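# Stack the 96-well plate from N1 onto N2's plate

## Task

Lift the 96-well plate out of nest N1 and set it on top of the plate already in nest N2. It must be fully seated, with its A1 well directly above the lower plate's A1 well. The lower plate has to stay lying flat in N2, and the stack must stay in place without the robot holding it. At the end, open the gripper and move the arm away.

## Robot and tools

ROBOT. One arm with six joints and a two-finger parallel gripper. The Joint positions and Joint velocities lines give, in this order: waist, shoulder, elbow, wrist pitch, wrist yaw, wrist roll (rad, rad/s), then the gap between the finger pads (m, m/s). Joint ranges in rad: waist -2.618 to 3.054, shoulder 0.000 to 3.142, elbow 0.000 to 3.142, wrist pitch -1.571 to 1.571, wrist yaw -1.571 to 1.571, wrist roll -2.094 to 2.094. The elbow cannot straighten completely. Joint torques come in the same order, without the gripper. They are raw drive outputs with an offset, a scale factor and noise, so treat them only as rough hints of load.

FRAMES. The scene frame has its origin on the table top directly under the arm's base. +z points up, and +y is to the left when you look along +x. The base may be slightly tilted. end_effector_position (m) and end_effector_quat_wxyz are given in this frame, and the printed position gets less accurate the farther the arm reaches. The gripper frame has the fingers pointing along +z and closing along y. The reported point lies between the finger pads, about 1 cm back from the fingertips.

TASK LAYOUT. Seen from the base, N1 is the left nest and N2 the right one. Each plate has one clipped corner, and well A1 is at that corner. Turn the carried plate so its clipped corner lands over the lower plate's clipped corner.

execute_actions(actions). actions is a list of actions. Each action is a list of 1 to 15 rows, and each row is applied for one control step of 1/30 s. An action always lasts 15 steps (0.5 s); if it has fewer rows, its last row is repeated. A row is 7 numbers in [-1, 1]: dx, dy, dz, rx, ry, rz, opening. The first six are a target offset, not a pose. They are measured in the gripper's own axes, starting from the gripper's measured pose at the start of that action. For the first action of a call, that is the last pose reported. Every row in an action refers to that same starting pose; rows do not add up. Scale: 1.0 equals 0.6 m of travel or 180 degrees of turn. rx, ry, rz form a single rotation vector. opening is absolute: +1 is fully open (0.094 m) and -1 is closed. An empty list just returns the current state and images.

CLIPPING AND FRICTION. At each step the commanded pose is limited to 70 mm and 16 degrees away from the measured pose. After an action ends, the arm only goes on to the last clipped pose, so a long motion has to be spread over several actions. If position and orientation cannot both be met, position wins. Joint friction can leave the gripper up to about 31 mm short, and smaller commands may not move it at all. Because offsets start from the measured pose, repeating a small offset against a rigid surface does not push harder. Against something that yields, it does.

move(target, speed, blocking). target is one 7-number row, read the same way as above. It is an offset from the pose in the most recent result that shows a pose, and opening is absolute and sent when the move starts. The gripper follows a straight path toward the target. The path lasts 0.5 to 10 s and is cut off at 10 s. speed is the path's top speed in m/s, from 0.002 to 0.5 (default 0.25); rotation is capped at twice that value in rad/s. The path does not slow down for obstacles, and the real gripper can lag, drift, or overshoot speed, especially near full reach. Faster contact hits harder, and aiming farther past a surface presses harder. The result adds a move: line with the outcome (done, off_target, moving, held, fault) and the remaining distance. limits=paced means the pose was clipped. limits=held means a check blocked some steps, after which the arm can move much faster than speed. With blocking=false you get a result after 0.5 s. Until a result shows the move has ended, execute_actions and move are refused, so call wait or stop first.

wait(seconds): 0 to 10 s. The arm keeps its last command, and any running move continues; the wait returns early when the move ends. stop(): brakes a running move, but it needs room to do so. The fingers are not stopped.

zoom_image(camera, region): camera is cam_head_left, cam_head_right or cam_wrist, each 504x504. region is [x0, y0, x1, y1] in pixels from the top-left corner, at most 504 by 504. finished_scene(scene): pass the current scene number. This cannot be undone. The goal must already hold and keep holding.

RESULT LINES. Hand target is the pose the controller is currently driving toward. A pose unreachable line means the clearance check changed or blocked the command; the mounting block under the base counts as part of the arm. grip_measured is the measured finger opening on the command scale, and it can be off by about 1 mm consistently. To hold a part, command about 0.03 below grip_measured for a firm grip, or less below for a lighter one. Finger force is capped around 50 to 62 N per pad, and thin parts get less. MOTOR HOT appears at 75 °C. At 90 °C the arm is stopped for 10 s. At 100 °C the motors let go and the arm drops. These stops show as OVER-TEMPERATURE FAULT lines. Holding a load heats the motors, even while you are thinking, because the robot keeps its last command during that time.

AVOID. Do not drop the plate or knock anything off the table. Avoid hitting fast, pressing hard, or moving in jerks. Something may briefly pull on the held plate or push loose objects, so check the plate's seating and position before you open the gripper and back away.

Each tool is called as name(argument=value, ...), one argument or row to a line, values as JSON.

## Session

execute_actions(
  actions=[],
)

Scene clock: 0.00 s.
end_effector_position=(+0.3646, -0.1583, +0.1474) grip_measured=+1.000 end_effector_quat_wxyz=(+0.332, +0.626, +0.569, +0.417)
Joint positions: [-1.078  1.285  0.296  1.08  -0.909  1.694  0.094]
Joint velocities: [-0.022 -0.002  0.007 -0.051  0.007 -0.037  0.   ]
Joint torques (N m, as the arm reports them, + toward a larger angle): no reading
Motor temperatures (°C, as the motors report them): [24 34 25 22 24 23]
Hand target: +0.365, -0.158, +0.147; +0.332, +0.626, +0.569, +0.417

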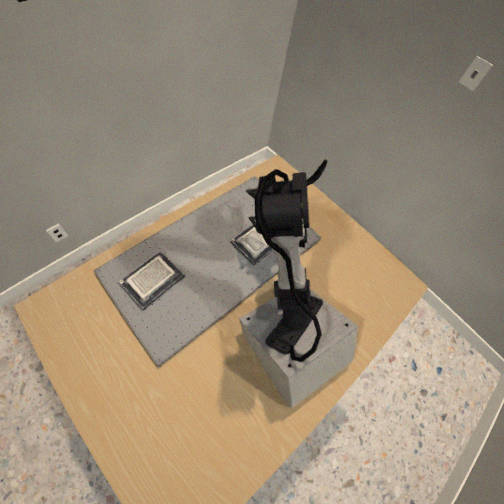

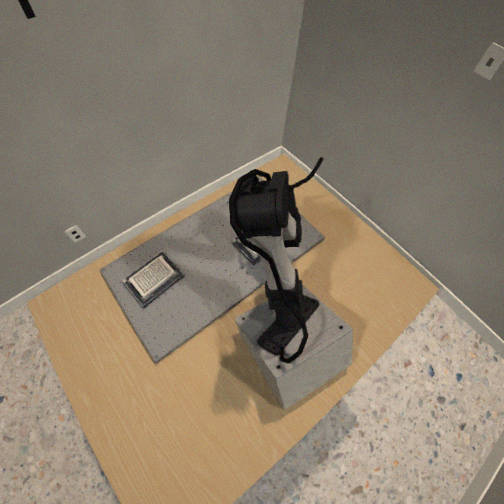

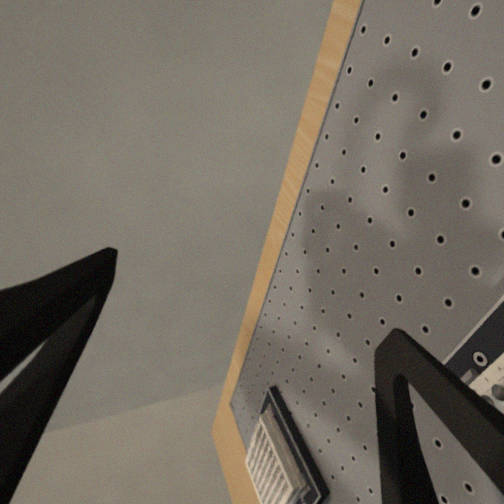

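move(
  target=[0.01,0.03,-0.126,0.312,0.248,-0.468,1],
  speed=0.35,
)

zoom_image(
  camera="cam_head_left",
  region=[100, 240, 200, 320],
)

Scene clock: 9.17 s.
end_effector_position=(+0.3001, -0.1581, +0.1888) grip_measured=+1.000 end_effector_quat_wxyz=(-0.005, +0.016, +1.000, +0.004)
Joint positions: [-0.957  1.207  1.264 -1.203 -0.276 -0.656  0.094]
Joint velocities: [ 0.007  0.007  0.007  0.022  0.037 -0.051  0.   ]
Joint torques (N m, as the arm reports them, + toward a larger angle): [ 0.06 -8.82  8.7   0.19  0.11 -0.11]
Motor temperatures (°C, as the motors report them): [24 35 26 24 24 23]
Hand target: +0.303, -0.157, +0.198; +0.000, +0.004, +1.000, -0.007
Off the commanded pose: 0.009 m, 2 deg.
move: done

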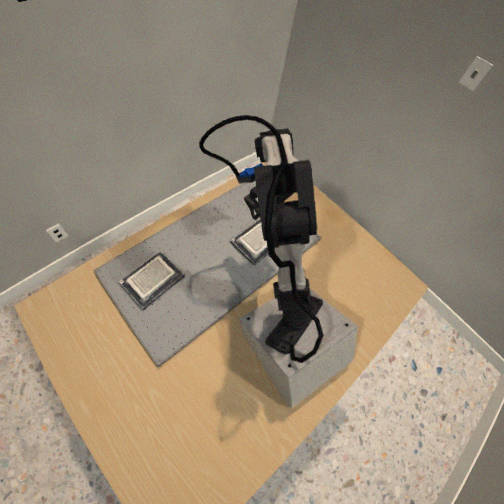

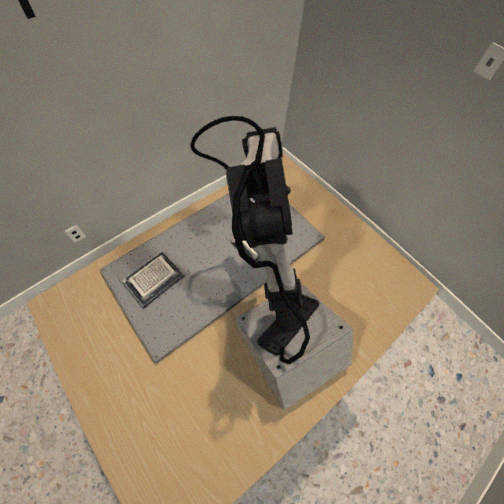

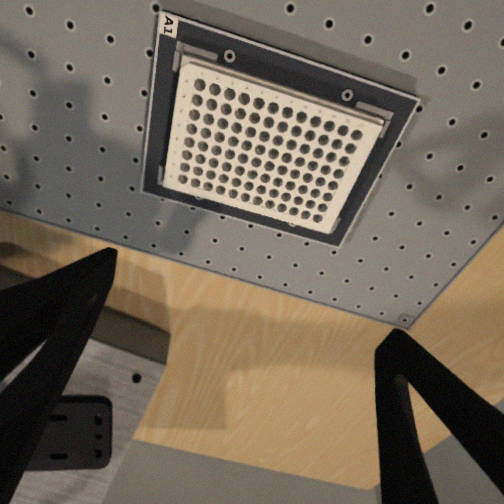

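Region (100, 240, 200, 320) of cam_head_left's 504x504 image, scaled by 5.040, with more detail than that image has; it fills the top 403 rows of this view, and the rest is white.

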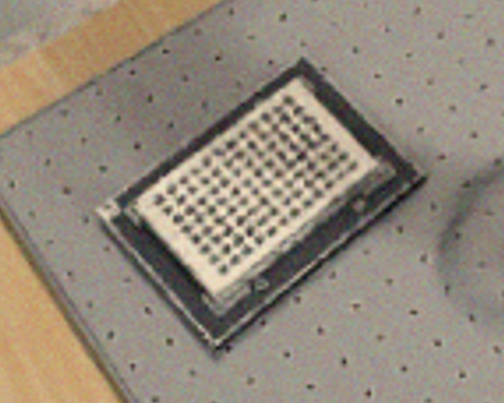

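move(
  target=[-0.17,0.55,0.14,0,0,0.45,1],
  speed=0.3,
)

Scene clock: 19.60 s.
end_effector_position=(+0.4051, +0.1698, +0.1024) grip_measured=+1.000 end_effector_quat_wxyz=(-0.012, +0.659, +0.752, +0.001)
Joint positions: [ 0.368  1.729  1.536 -0.989  0.312  1.95   0.094]
Joint velocities: [ 0.012 -0.002 -0.012 -0.037 -0.022 -0.007  0.   ]
Joint torques (N m, as the arm reports them, + toward a larger angle): [  3.35 -10.93   8.32   0.1    0.24   0.11]
Motor temperatures (°C, as the motors report them): [24 36 28 23 24 23]
Hand target: +0.408, +0.171, +0.106; -0.005, +0.662, +0.750, +0.000
Off the commanded pose: 0.008 m, 1 deg.
move: done

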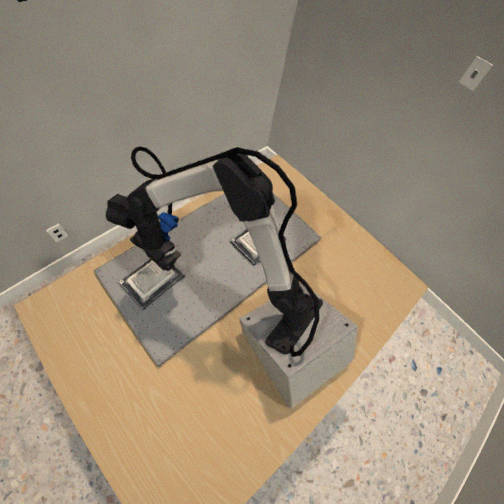

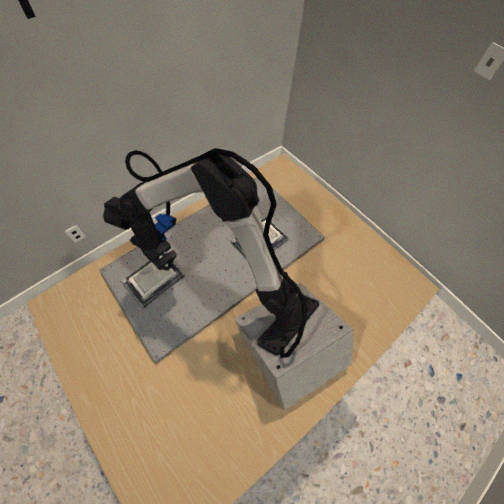

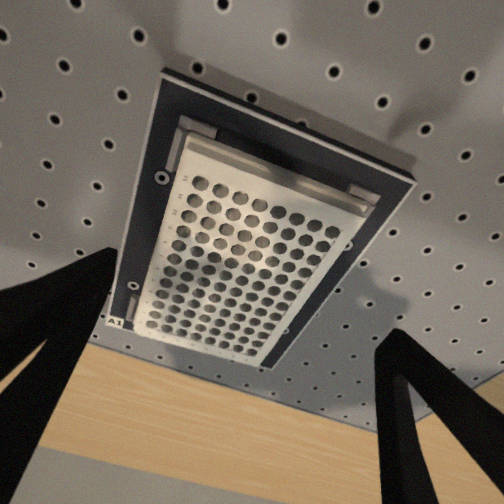

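move(
  target=[0.05,0.008,0.075,-0.006,-0.007,0.023,1],
  speed=0.08,
)

Scene clock: 23.83 s.
end_effector_position=(+0.4037, +0.1984, +0.0588) grip_measured=+1.000 end_effector_quat_wxyz=(-0.006, +0.683, +0.730, -0.004)
Joint positions: [ 0.4    1.86   1.536 -0.873  0.338  2.05   0.094]
Joint velocities: [-0.012 -0.012  0.002 -0.037 -0.037 -0.007  0.   ]
Joint torques (N m, as the arm reports them, + toward a larger angle): [  3.97 -11.92   5.64   0.48   0.2    0.11]
Motor temperatures (°C, as the motors report them): [24 37 28 23 24 23]
Hand target: +0.405, +0.201, +0.058; +0.002, +0.686, +0.728, +0.001
Off the commanded pose: 0.003 m, 1 deg.
move: done

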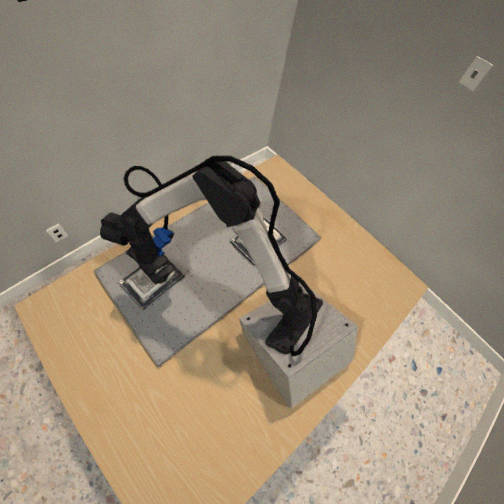

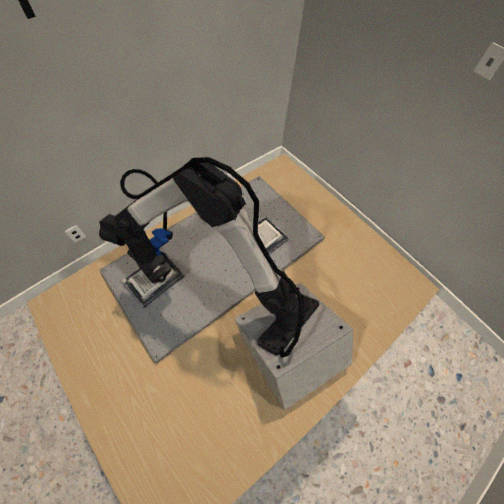

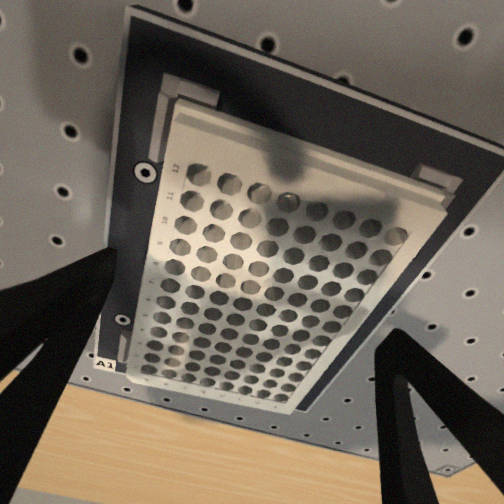

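move(
  target=[0.016,-0.01,0.035,0,0,0.006,1],
  speed=0.025,
)

Scene clock: 28.27 s.
end_effector_position=(+0.4005, +0.2034, +0.0421) grip_measured=+1.000 end_effector_quat_wxyz=(-0.006, +0.689, +0.724, -0.005)
Joint positions: [ 0.4    1.894  1.516 -0.821  0.339  2.067  0.094]
Joint velocities: [ 0.002 -0.012  0.012  0.007  0.007  0.022  0.   ]
Joint torques (N m, as the arm reports them, + toward a larger angle): [  3.96 -11.57   4.74   0.45   0.13   0.08]
Motor temperatures (°C, as the motors report them): [24 38 28 23 24 23]
Hand target: +0.397, +0.208, +0.038; -0.006, +0.690, +0.724, -0.004
Off the commanded pose: 0.007 m, 0 deg.
move: done

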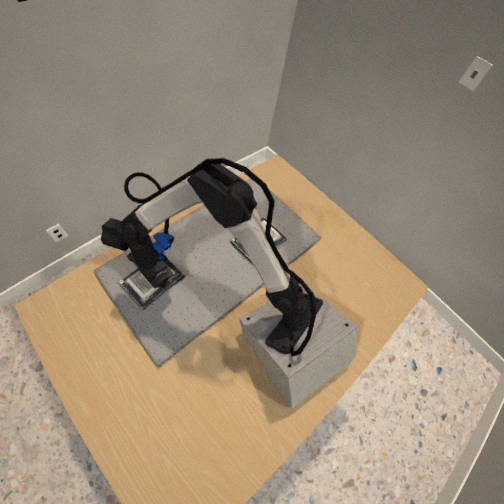

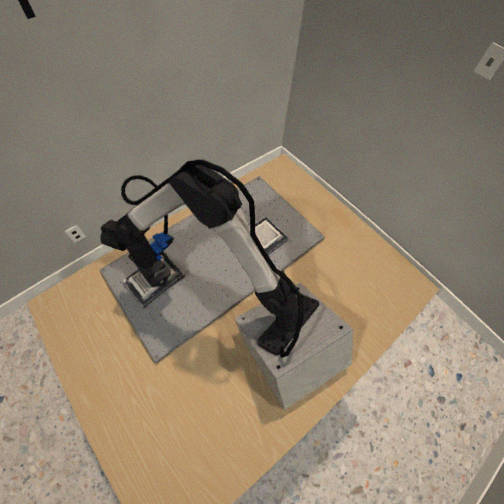

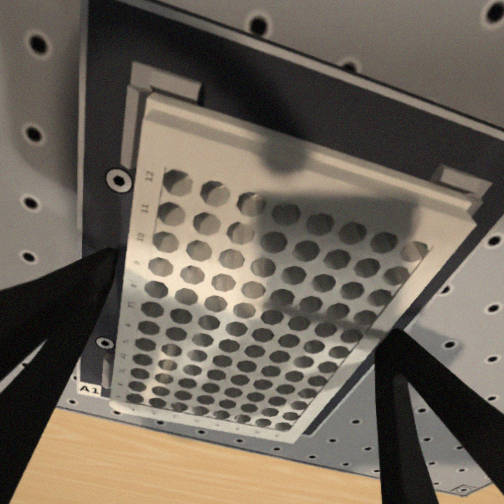

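move(
  target=[0.006,-0.003,0.018,0,0,0,1],
  speed=0.015,
)

move(
  target=[0,0,0,0,0,0,0.73],
)

Scene clock: 33.77 s.
end_effector_position=(+0.4009, +0.2056, +0.0370) grip_measured=+1.000 end_effector_quat_wxyz=(-0.005, +0.690, +0.724, -0.004)
Joint positions: [ 0.4    1.908  1.516 -0.806  0.339  2.068  0.094]
Joint velocities: [ 0.002  0.002 -0.022  0.022  0.022  0.051  0.   ]
Joint torques (N m, as the arm reports them, + toward a larger angle): [  3.48 -11.3    4.87   0.45   0.09   0.01]
Motor temperatures (°C, as the motors report them): [24 39 28 23 24 23]
Hand target: +0.398, +0.207, +0.031; -0.006, +0.689, +0.724, -0.005
Off the commanded pose: 0.006 m, 0 deg.
move: done

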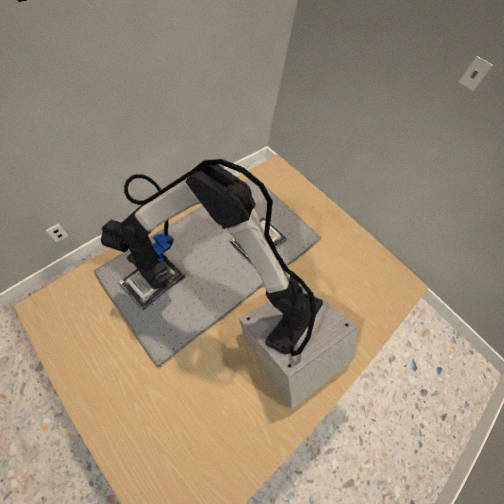

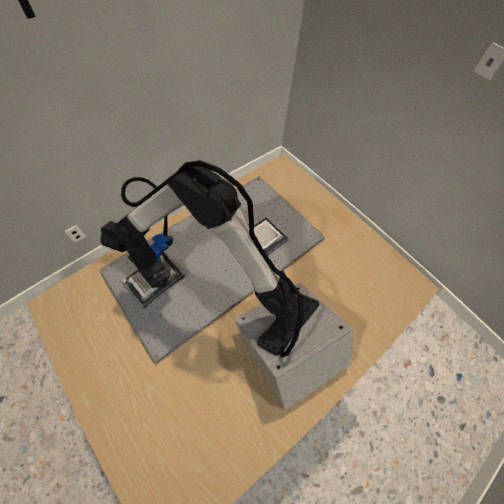

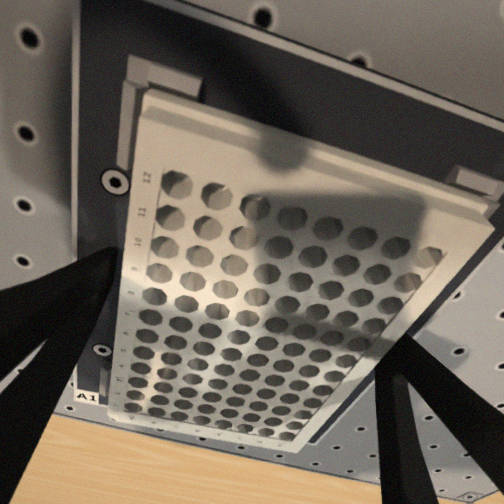

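Scene clock: 34.27 s.
end_effector_position=(+0.4010, +0.2057, +0.0370) grip_measured=+0.754 end_effector_quat_wxyz=(-0.005, +0.690, +0.724, -0.004)
Joint positions: [ 0.4    1.908  1.516 -0.805  0.339  2.068  0.082]
Joint velocities: [-0.002 -0.017  0.002  0.037  0.007 -0.022  0.   ]
Joint torques (N m, as the arm reports them, + toward a larger angle): [  3.24 -12.07   5.92   0.25   0.11   0.01]
Motor temperatures (°C, as the motors report them): [24 39 28 23 24 23]
Hand target: +0.401, +0.206, +0.037; -0.005, +0.690, +0.724, -0.004
Off the commanded pose: 0.000 m, 0 deg.
move: done

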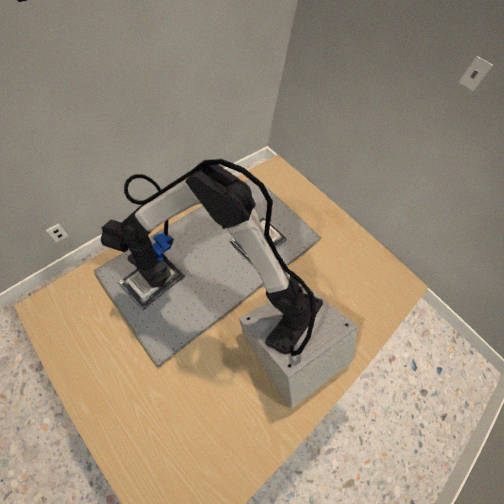

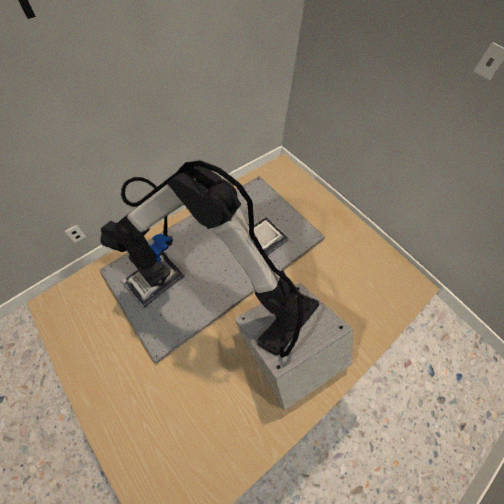

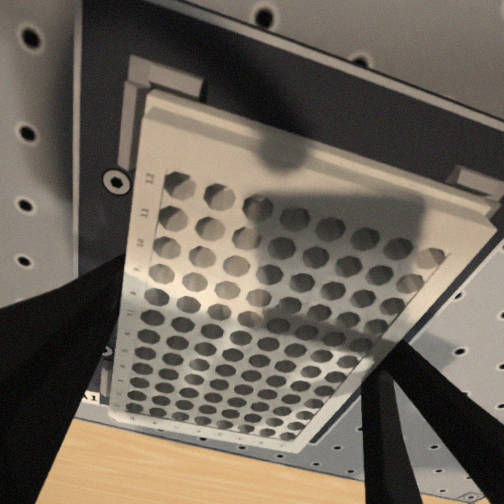

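move(
  target=[0,0,-0.07,0,0,0,0.72],
  speed=0.06,
)

move(
  target=[-0.63,-0.21,-0.04,-0.006,-0.006,0.033,0.72],
  speed=0.2,
)

Scene clock: 40.77 s.
end_effector_position=(+0.3953, +0.2043, +0.0662) grip_measured=+0.754 end_effector_quat_wxyz=(-0.013, +0.687, +0.727, -0.014)
Joint positions: [ 0.427  1.861  1.555 -0.924  0.339  2.094  0.082]
Joint velocities: [-0.007 -0.002 -0.007  0.007  0.022  0.022 -0.001]
Joint torques (N m, as the arm reports them, + toward a larger angle): [  4.03 -13.25   7.83  -0.04   0.22   0.12]
Motor temperatures (°C, as the motors report them): [25 41 28 23 24 23]
Hand target: +0.401, +0.205, +0.079; -0.006, +0.690, +0.724, -0.004
Off the commanded pose: 0.014 m, 1 deg.
move: off_target

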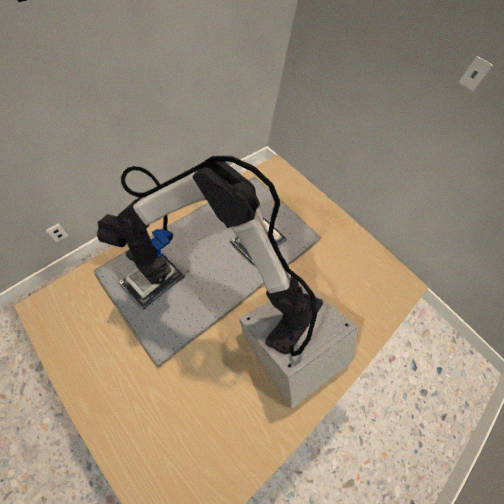

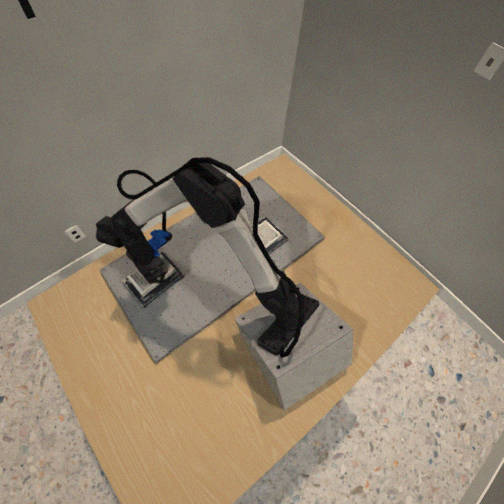

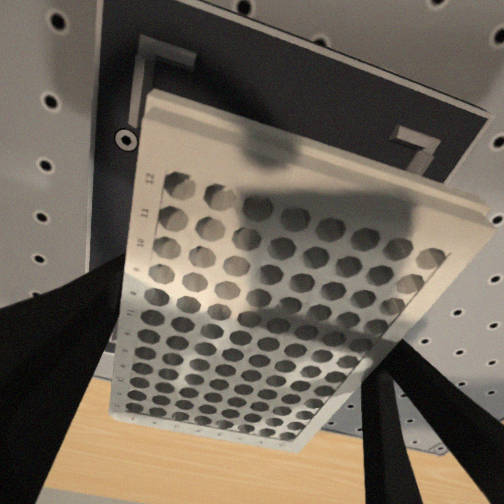

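Scene clock: 43.43 s.
end_effector_position=(+0.2893, -0.1718, +0.0883) grip_measured=+0.754 end_effector_quat_wxyz=(-0.024, +0.729, +0.684, -0.008)
Joint positions: [-0.907  1.37   1.027 -0.83  -0.246  0.984  0.082]
Joint velocities: [-0.007  0.017 -0.017 -0.066 -0.051 -0.037 -0.001]
Joint torques (N m, as the arm reports them, + toward a larger angle): [-1.52 -9.15  7.36  0.48  0.2  -0.11]
Motor temperatures (°C, as the motors report them): [25 41 28 23 24 23]
Hand target: +0.297, -0.182, +0.095; +0.000, +0.724, +0.690, -0.014
Off the commanded pose: 0.011 m, 3 deg.
move: off_target

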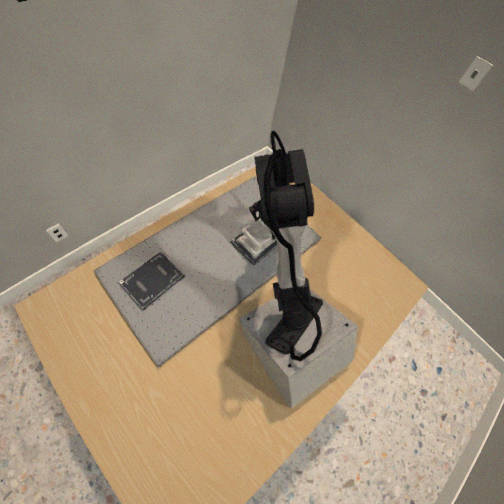

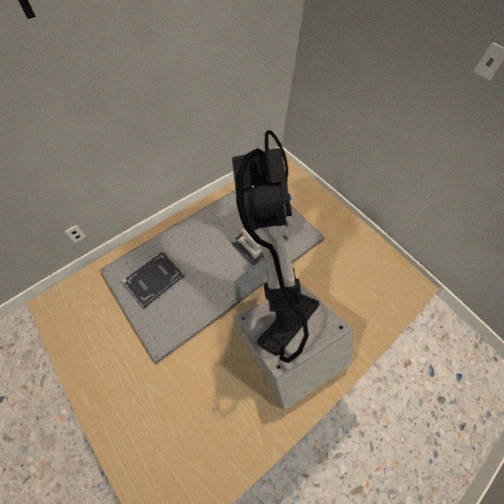

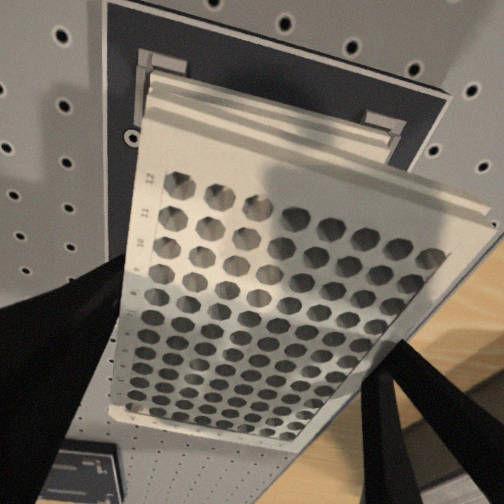

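move(
  target=[0,0.015,0.045,-0.012,-0.009,-0.016,0.72],
  speed=0.04,
)

Scene clock: 50.40 s.
end_effector_position=(+0.2991, -0.1714, +0.0659) grip_measured=+0.754 end_effector_quat_wxyz=(-0.002, +0.712, +0.702, +0.001)
Joint positions: [-0.868  1.401  0.97  -0.685 -0.24   0.981  0.082]
Joint velocities: [ 0.007 -0.002 -0.002 -0.022  0.037  0.037 -0.001]
Joint torques (N m, as the arm reports them, + toward a larger angle): [-0.3  -7.9   4.67  0.58  0.2   0.07]
Motor temperatures (°C, as the motors report them): [24 41 29 23 24 23]
Hand target: +0.297, -0.172, +0.061; -0.001, +0.712, +0.702, -0.005
Off the commanded pose: 0.005 m, 1 deg.
move: done

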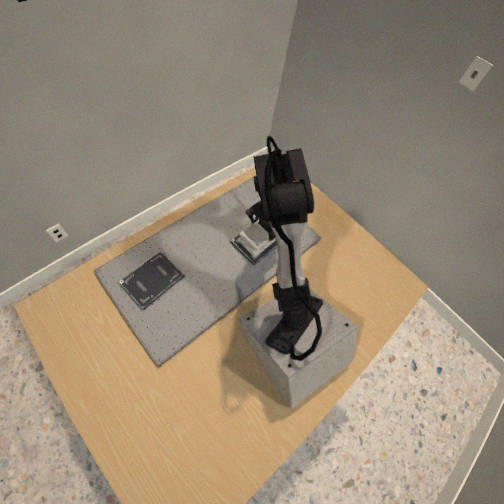

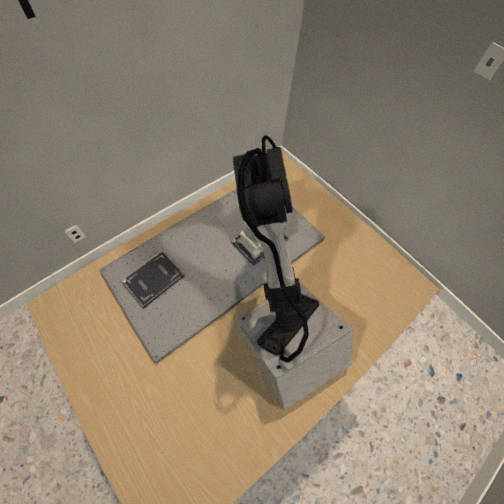

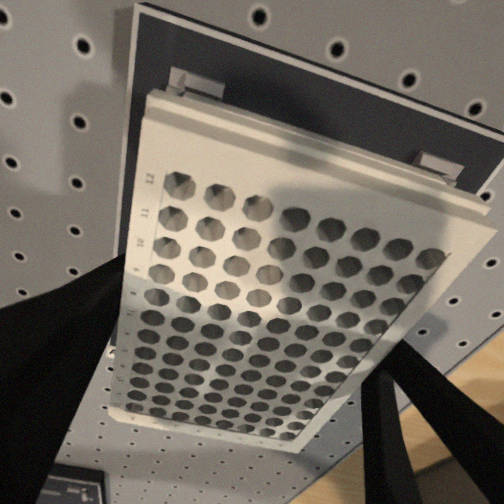

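move(
  target=[0.014,-0.008,0.016,0,0,0,0.72],
  speed=0.02,
)

Scene clock: 54.93 s.
end_effector_position=(+0.2935, -0.1627, +0.0575) grip_measured=+0.754 end_effector_quat_wxyz=(-0.010, +0.712, +0.702, +0.003)
Joint positions: [-0.85   1.401  0.932 -0.658 -0.24   0.993  0.082]
Joint velocities: [ 0.002  0.007 -0.012  0.081 -0.007 -0.007  0.001]
Joint torques (N m, as the arm reports them, + toward a larger angle): [-0.24 -8.89  4.46  0.55  0.18  0.1 ]
Motor temperatures (°C, as the motors report them): [24 41 29 23 24 23]
Hand target: +0.294, -0.163, +0.056; -0.002, +0.712, +0.702, +0.001
Off the commanded pose: 0.002 m, 1 deg.
move: done

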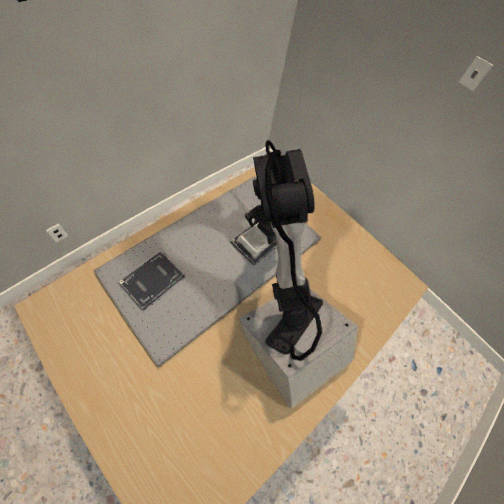

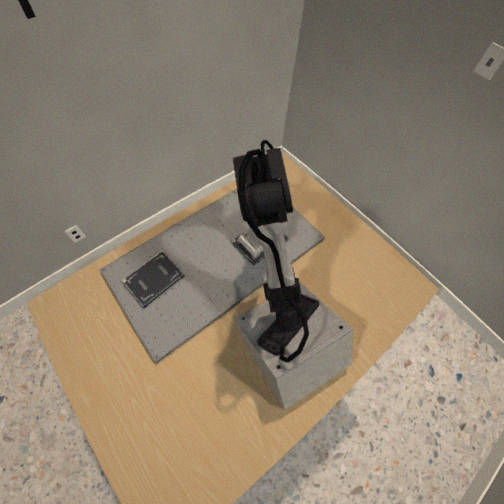

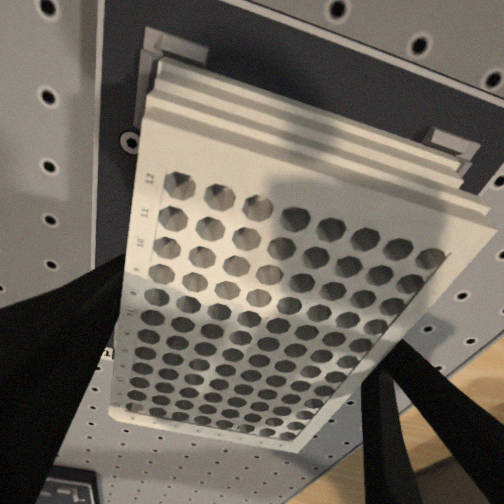

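move(
  target=[-0.009,0.004,0,-0.005,-0.008,0.002,0.72],
  speed=0.01,
)

Scene clock: 62.93 s.
end_effector_position=(+0.2953, -0.1640, +0.0574) grip_measured=+0.754 end_effector_quat_wxyz=(-0.006, +0.711, +0.703, +0.004)
Joint positions: [-0.85   1.401  0.932 -0.649 -0.24   0.994  0.082]
Joint velocities: [ 0.002 -0.002 -0.012 -0.022  0.037  0.022  0.   ]
Joint torques (N m, as the arm reports them, + toward a larger angle): [-1.12 -8.69  5.    0.58  0.18  0.08]
Motor temperatures (°C, as the motors report them): [24 41 28 23 24 23]
Hand target: +0.296, -0.168, +0.057; +0.004, +0.714, +0.700, +0.000
Off the commanded pose: 0.004 m, 1 deg.
move: done

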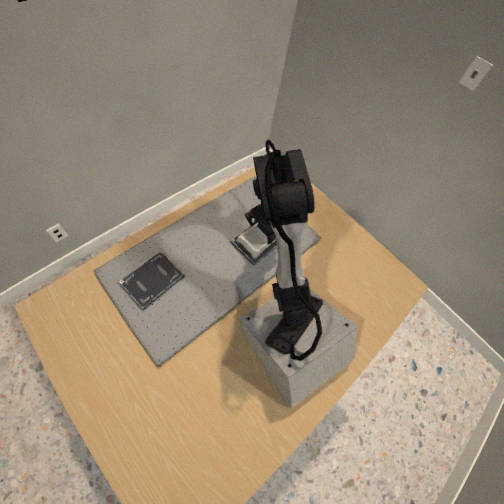

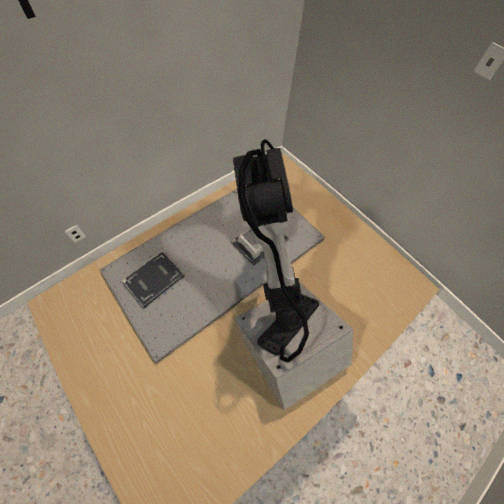

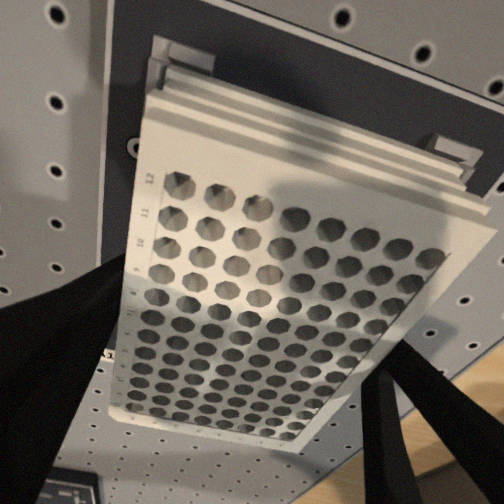

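move(
  target=[-0.014,0.001,0,-0.005,-0.006,0.002,0.72],
  speed=0.01,
)

Scene clock: 68.10 s.
end_effector_position=(+0.2946, -0.1678, +0.0581) grip_measured=+0.754 end_effector_quat_wxyz=(-0.002, +0.714, +0.700, +0.003)
Joint positions: [-0.861  1.401  0.932 -0.644 -0.24   0.994  0.082]
Joint velocities: [-0.012  0.012 -0.007 -0.066 -0.007 -0.022 -0.001]
Joint torques (N m, as the arm reports them, + toward a larger angle): [-1.57 -8.14  5.38  0.53  0.07 -0.05]
Motor temperatures (°C, as the motors report them): [24 41 28 23 24 23]
Hand target: +0.296, -0.172, +0.057; +0.007, +0.714, +0.701, +0.003
Off the commanded pose: 0.005 m, 1 deg.
move: done

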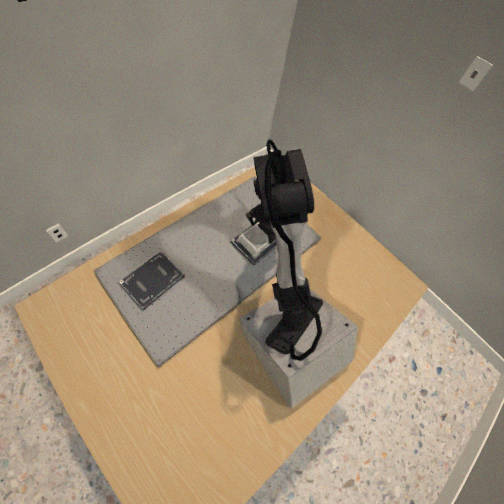

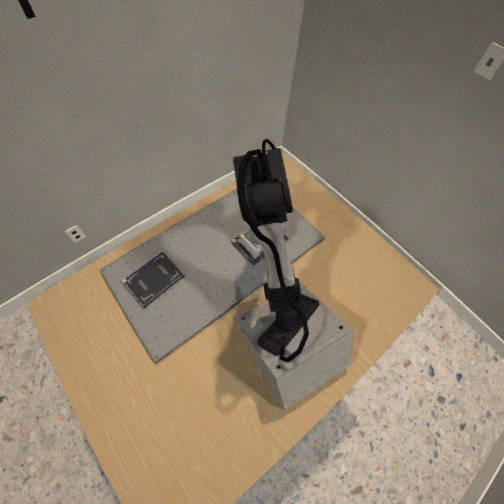

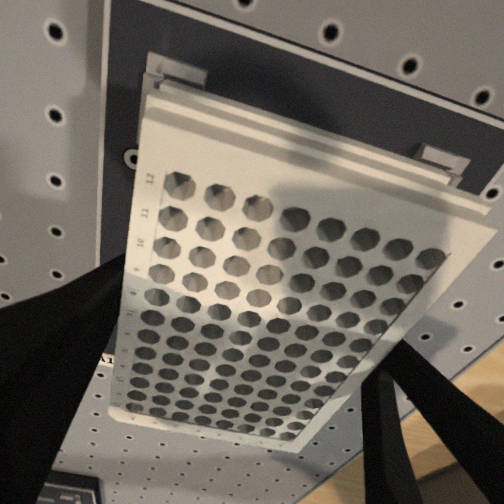

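move(
  target=[0.003,0.002,0.016,0,0,0,0.72],
  speed=0.01,
)

Scene clock: 72.33 s.
end_effector_position=(+0.2971, -0.1667, +0.0536) grip_measured=+0.754 end_effector_quat_wxyz=(-0.002, +0.713, +0.701, +0.005)
Joint positions: [-0.851  1.416  0.932 -0.627 -0.24   0.999  0.082]
Joint velocities: [-0.007 -0.007  0.017  0.007 -0.095  0.007 -0.001]
Joint torques (N m, as the arm reports them, + toward a larger angle): [-0.25 -7.79  4.37  0.61  0.16  0.08]
Motor temperatures (°C, as the motors report them): [24 41 28 23 24 23]
Hand target: +0.296, -0.166, +0.048; -0.002, +0.714, +0.700, +0.003
Off the commanded pose: 0.005 m, 0 deg.
move: done

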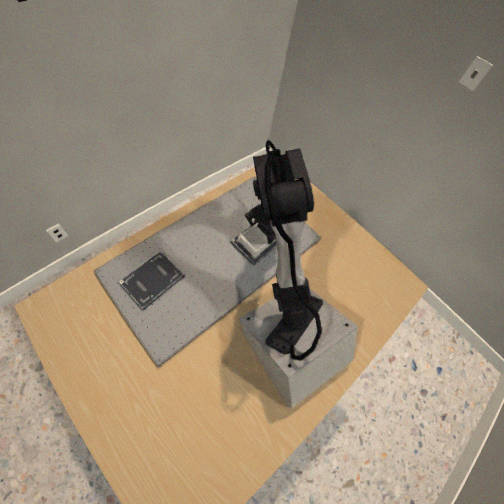

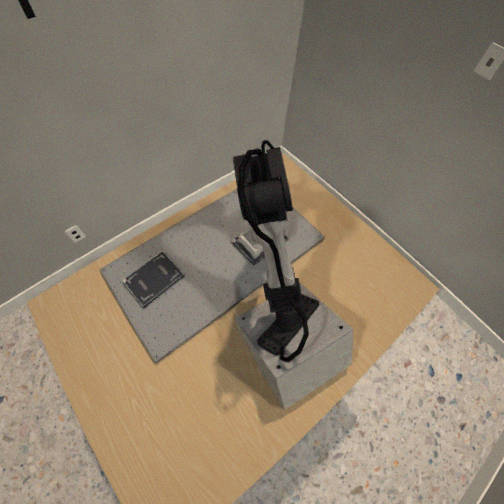

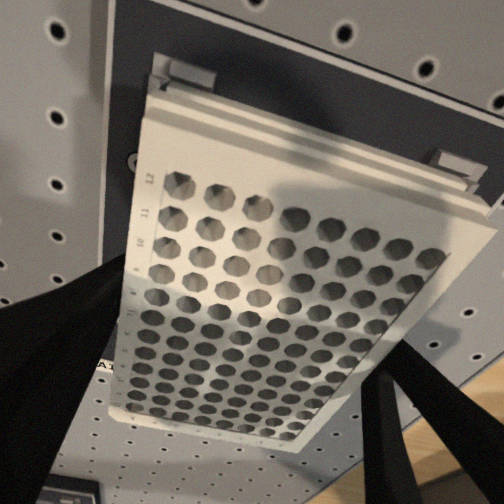

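~1 mm too far +x.

move(
  target=[0,-0.006,0.011,0,0,0,0.72],
  speed=0.008,
)

Scene clock: 76.37 s.
end_effector_position=(+0.2957, -0.1662, +0.0521) grip_measured=+0.754 end_effector_quat_wxyz=(-0.002, +0.713, +0.701, +0.005)
Joint positions: [-0.851  1.416  0.924 -0.62  -0.24   1.     0.082]
Joint velocities: [-0.012  0.012 -0.002 -0.037 -0.007  0.007  0.   ]
Joint torques (N m, as the arm reports them, + toward a larger angle): [-0.93 -7.6   4.32  0.6   0.08  0.  ]
Motor temperatures (°C, as the motors report them): [24 41 28 23 24 23]
Hand target: +0.293, -0.167, +0.047; -0.002, +0.713, +0.701, +0.005
Off the commanded pose: 0.006 m, 0 deg.
move: done

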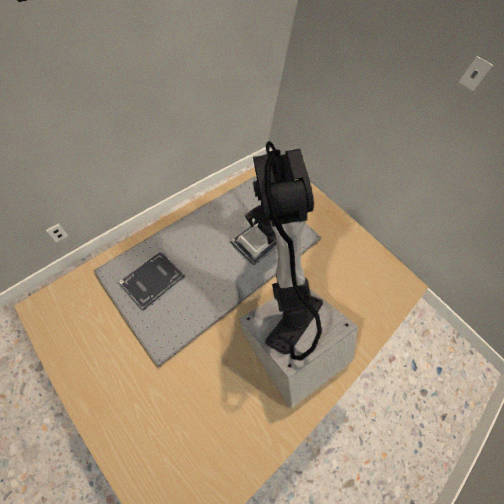

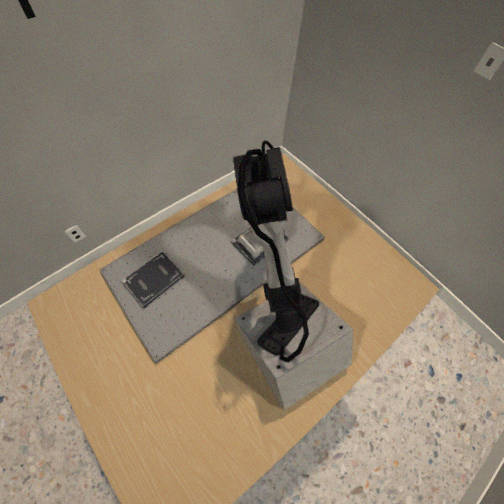

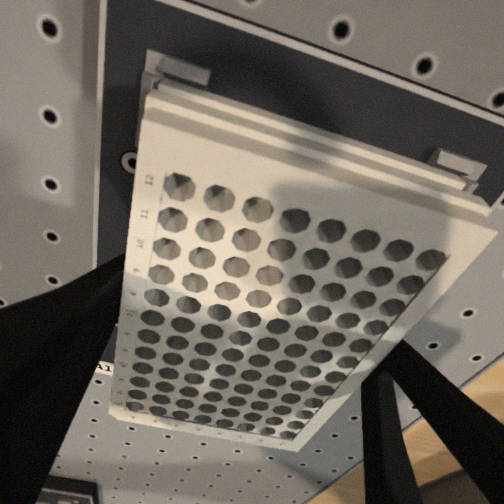

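Well aligned. Test by pushing −y with light down force.

move(
  target=[-0.014,0,0.012,0,0,0,0.72],
  speed=0.008,
)

move(
  target=[0.01,0.01,0.008,0,0,0,0.72],
  speed=0.008,
)

Scene clock: 82.63 s.
end_effector_position=(+0.2950, -0.1664, +0.0513) grip_measured=+0.754 end_effector_quat_wxyz=(-0.005, +0.714, +0.700, +0.010)
Joint positions: [-0.86   1.421  0.924 -0.62  -0.255  0.992  0.082]
Joint velocities: [ 0.012  0.007 -0.032 -0.037  0.022  0.022 -0.001]
Joint torques (N m, as the arm reports them, + toward a larger angle): [-1.83 -5.88  6.35  0.61  0.14 -0.06]
Motor temperatures (°C, as the motors report them): [24 40 28 23 24 23]
Hand target: +0.295, -0.174, +0.045; -0.002, +0.713, +0.701, +0.004
Off the commanded pose: 0.010 m, 1 deg.
move: done

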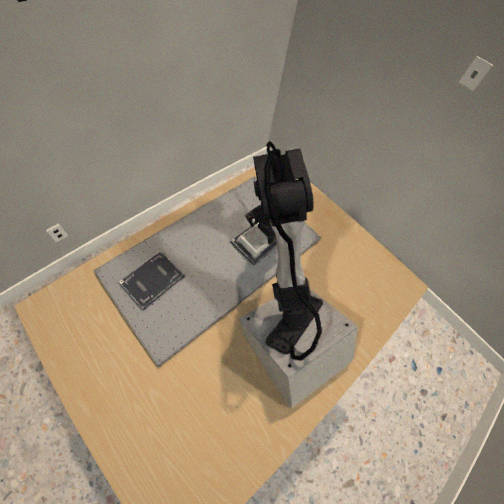

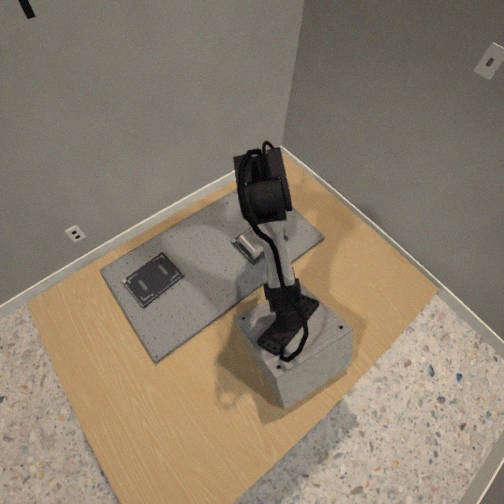

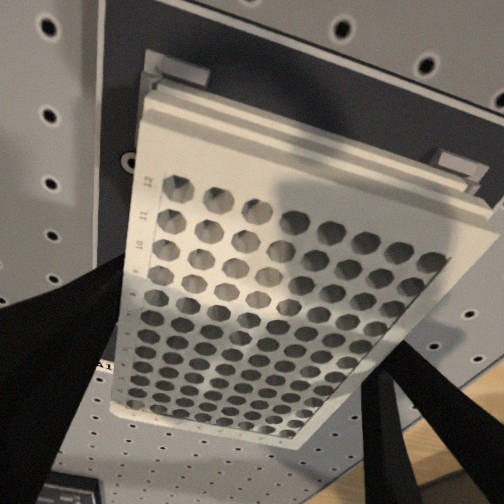

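Scene clock: 84.07 s.
end_effector_position=(+0.2953, -0.1657, +0.0503) grip_measured=+0.754 end_effector_quat_wxyz=(-0.004, +0.714, +0.701, -0.002)
Joint positions: [-0.841  1.421  0.925 -0.619 -0.223  1.009  0.082]
Joint velocities: [-0.007 -0.007 -0.007  0.007  0.022 -0.051 -0.001]
Joint torques (N m, as the arm reports them, + toward a larger angle): [ 0.47 -7.66  5.57  0.52 -0.08  0.12]
Motor temperatures (°C, as the motors report them): [24 40 28 23 24 23]
Hand target: +0.301, -0.160, +0.047; -0.005, +0.714, +0.701, +0.010
Off the commanded pose: 0.009 m, 1 deg.
move: done

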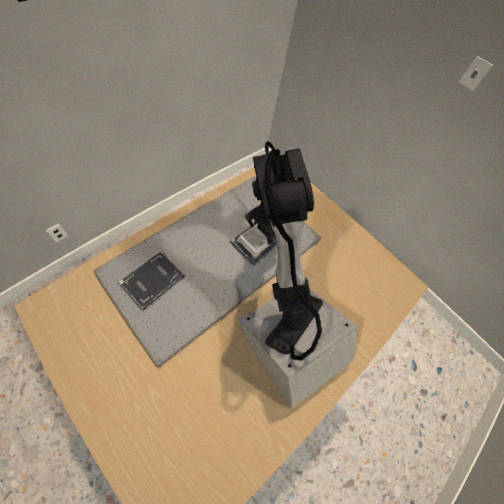

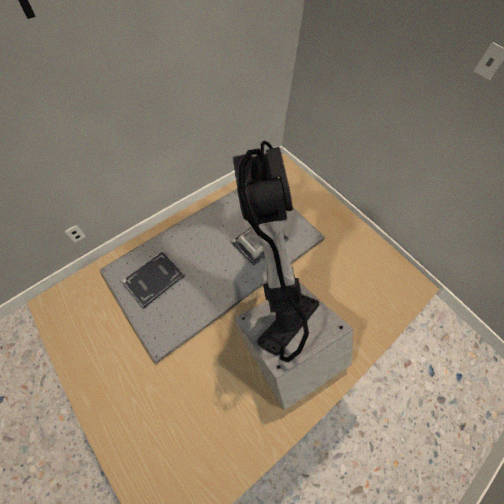

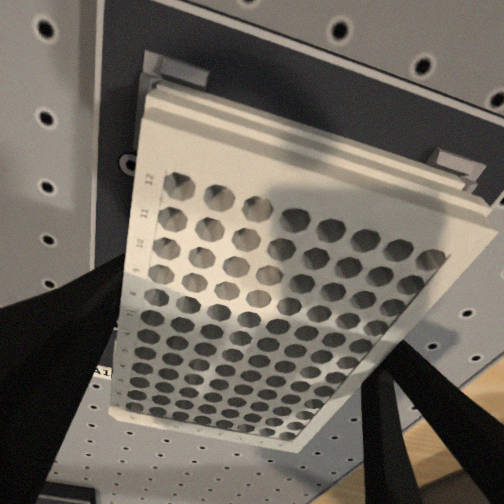

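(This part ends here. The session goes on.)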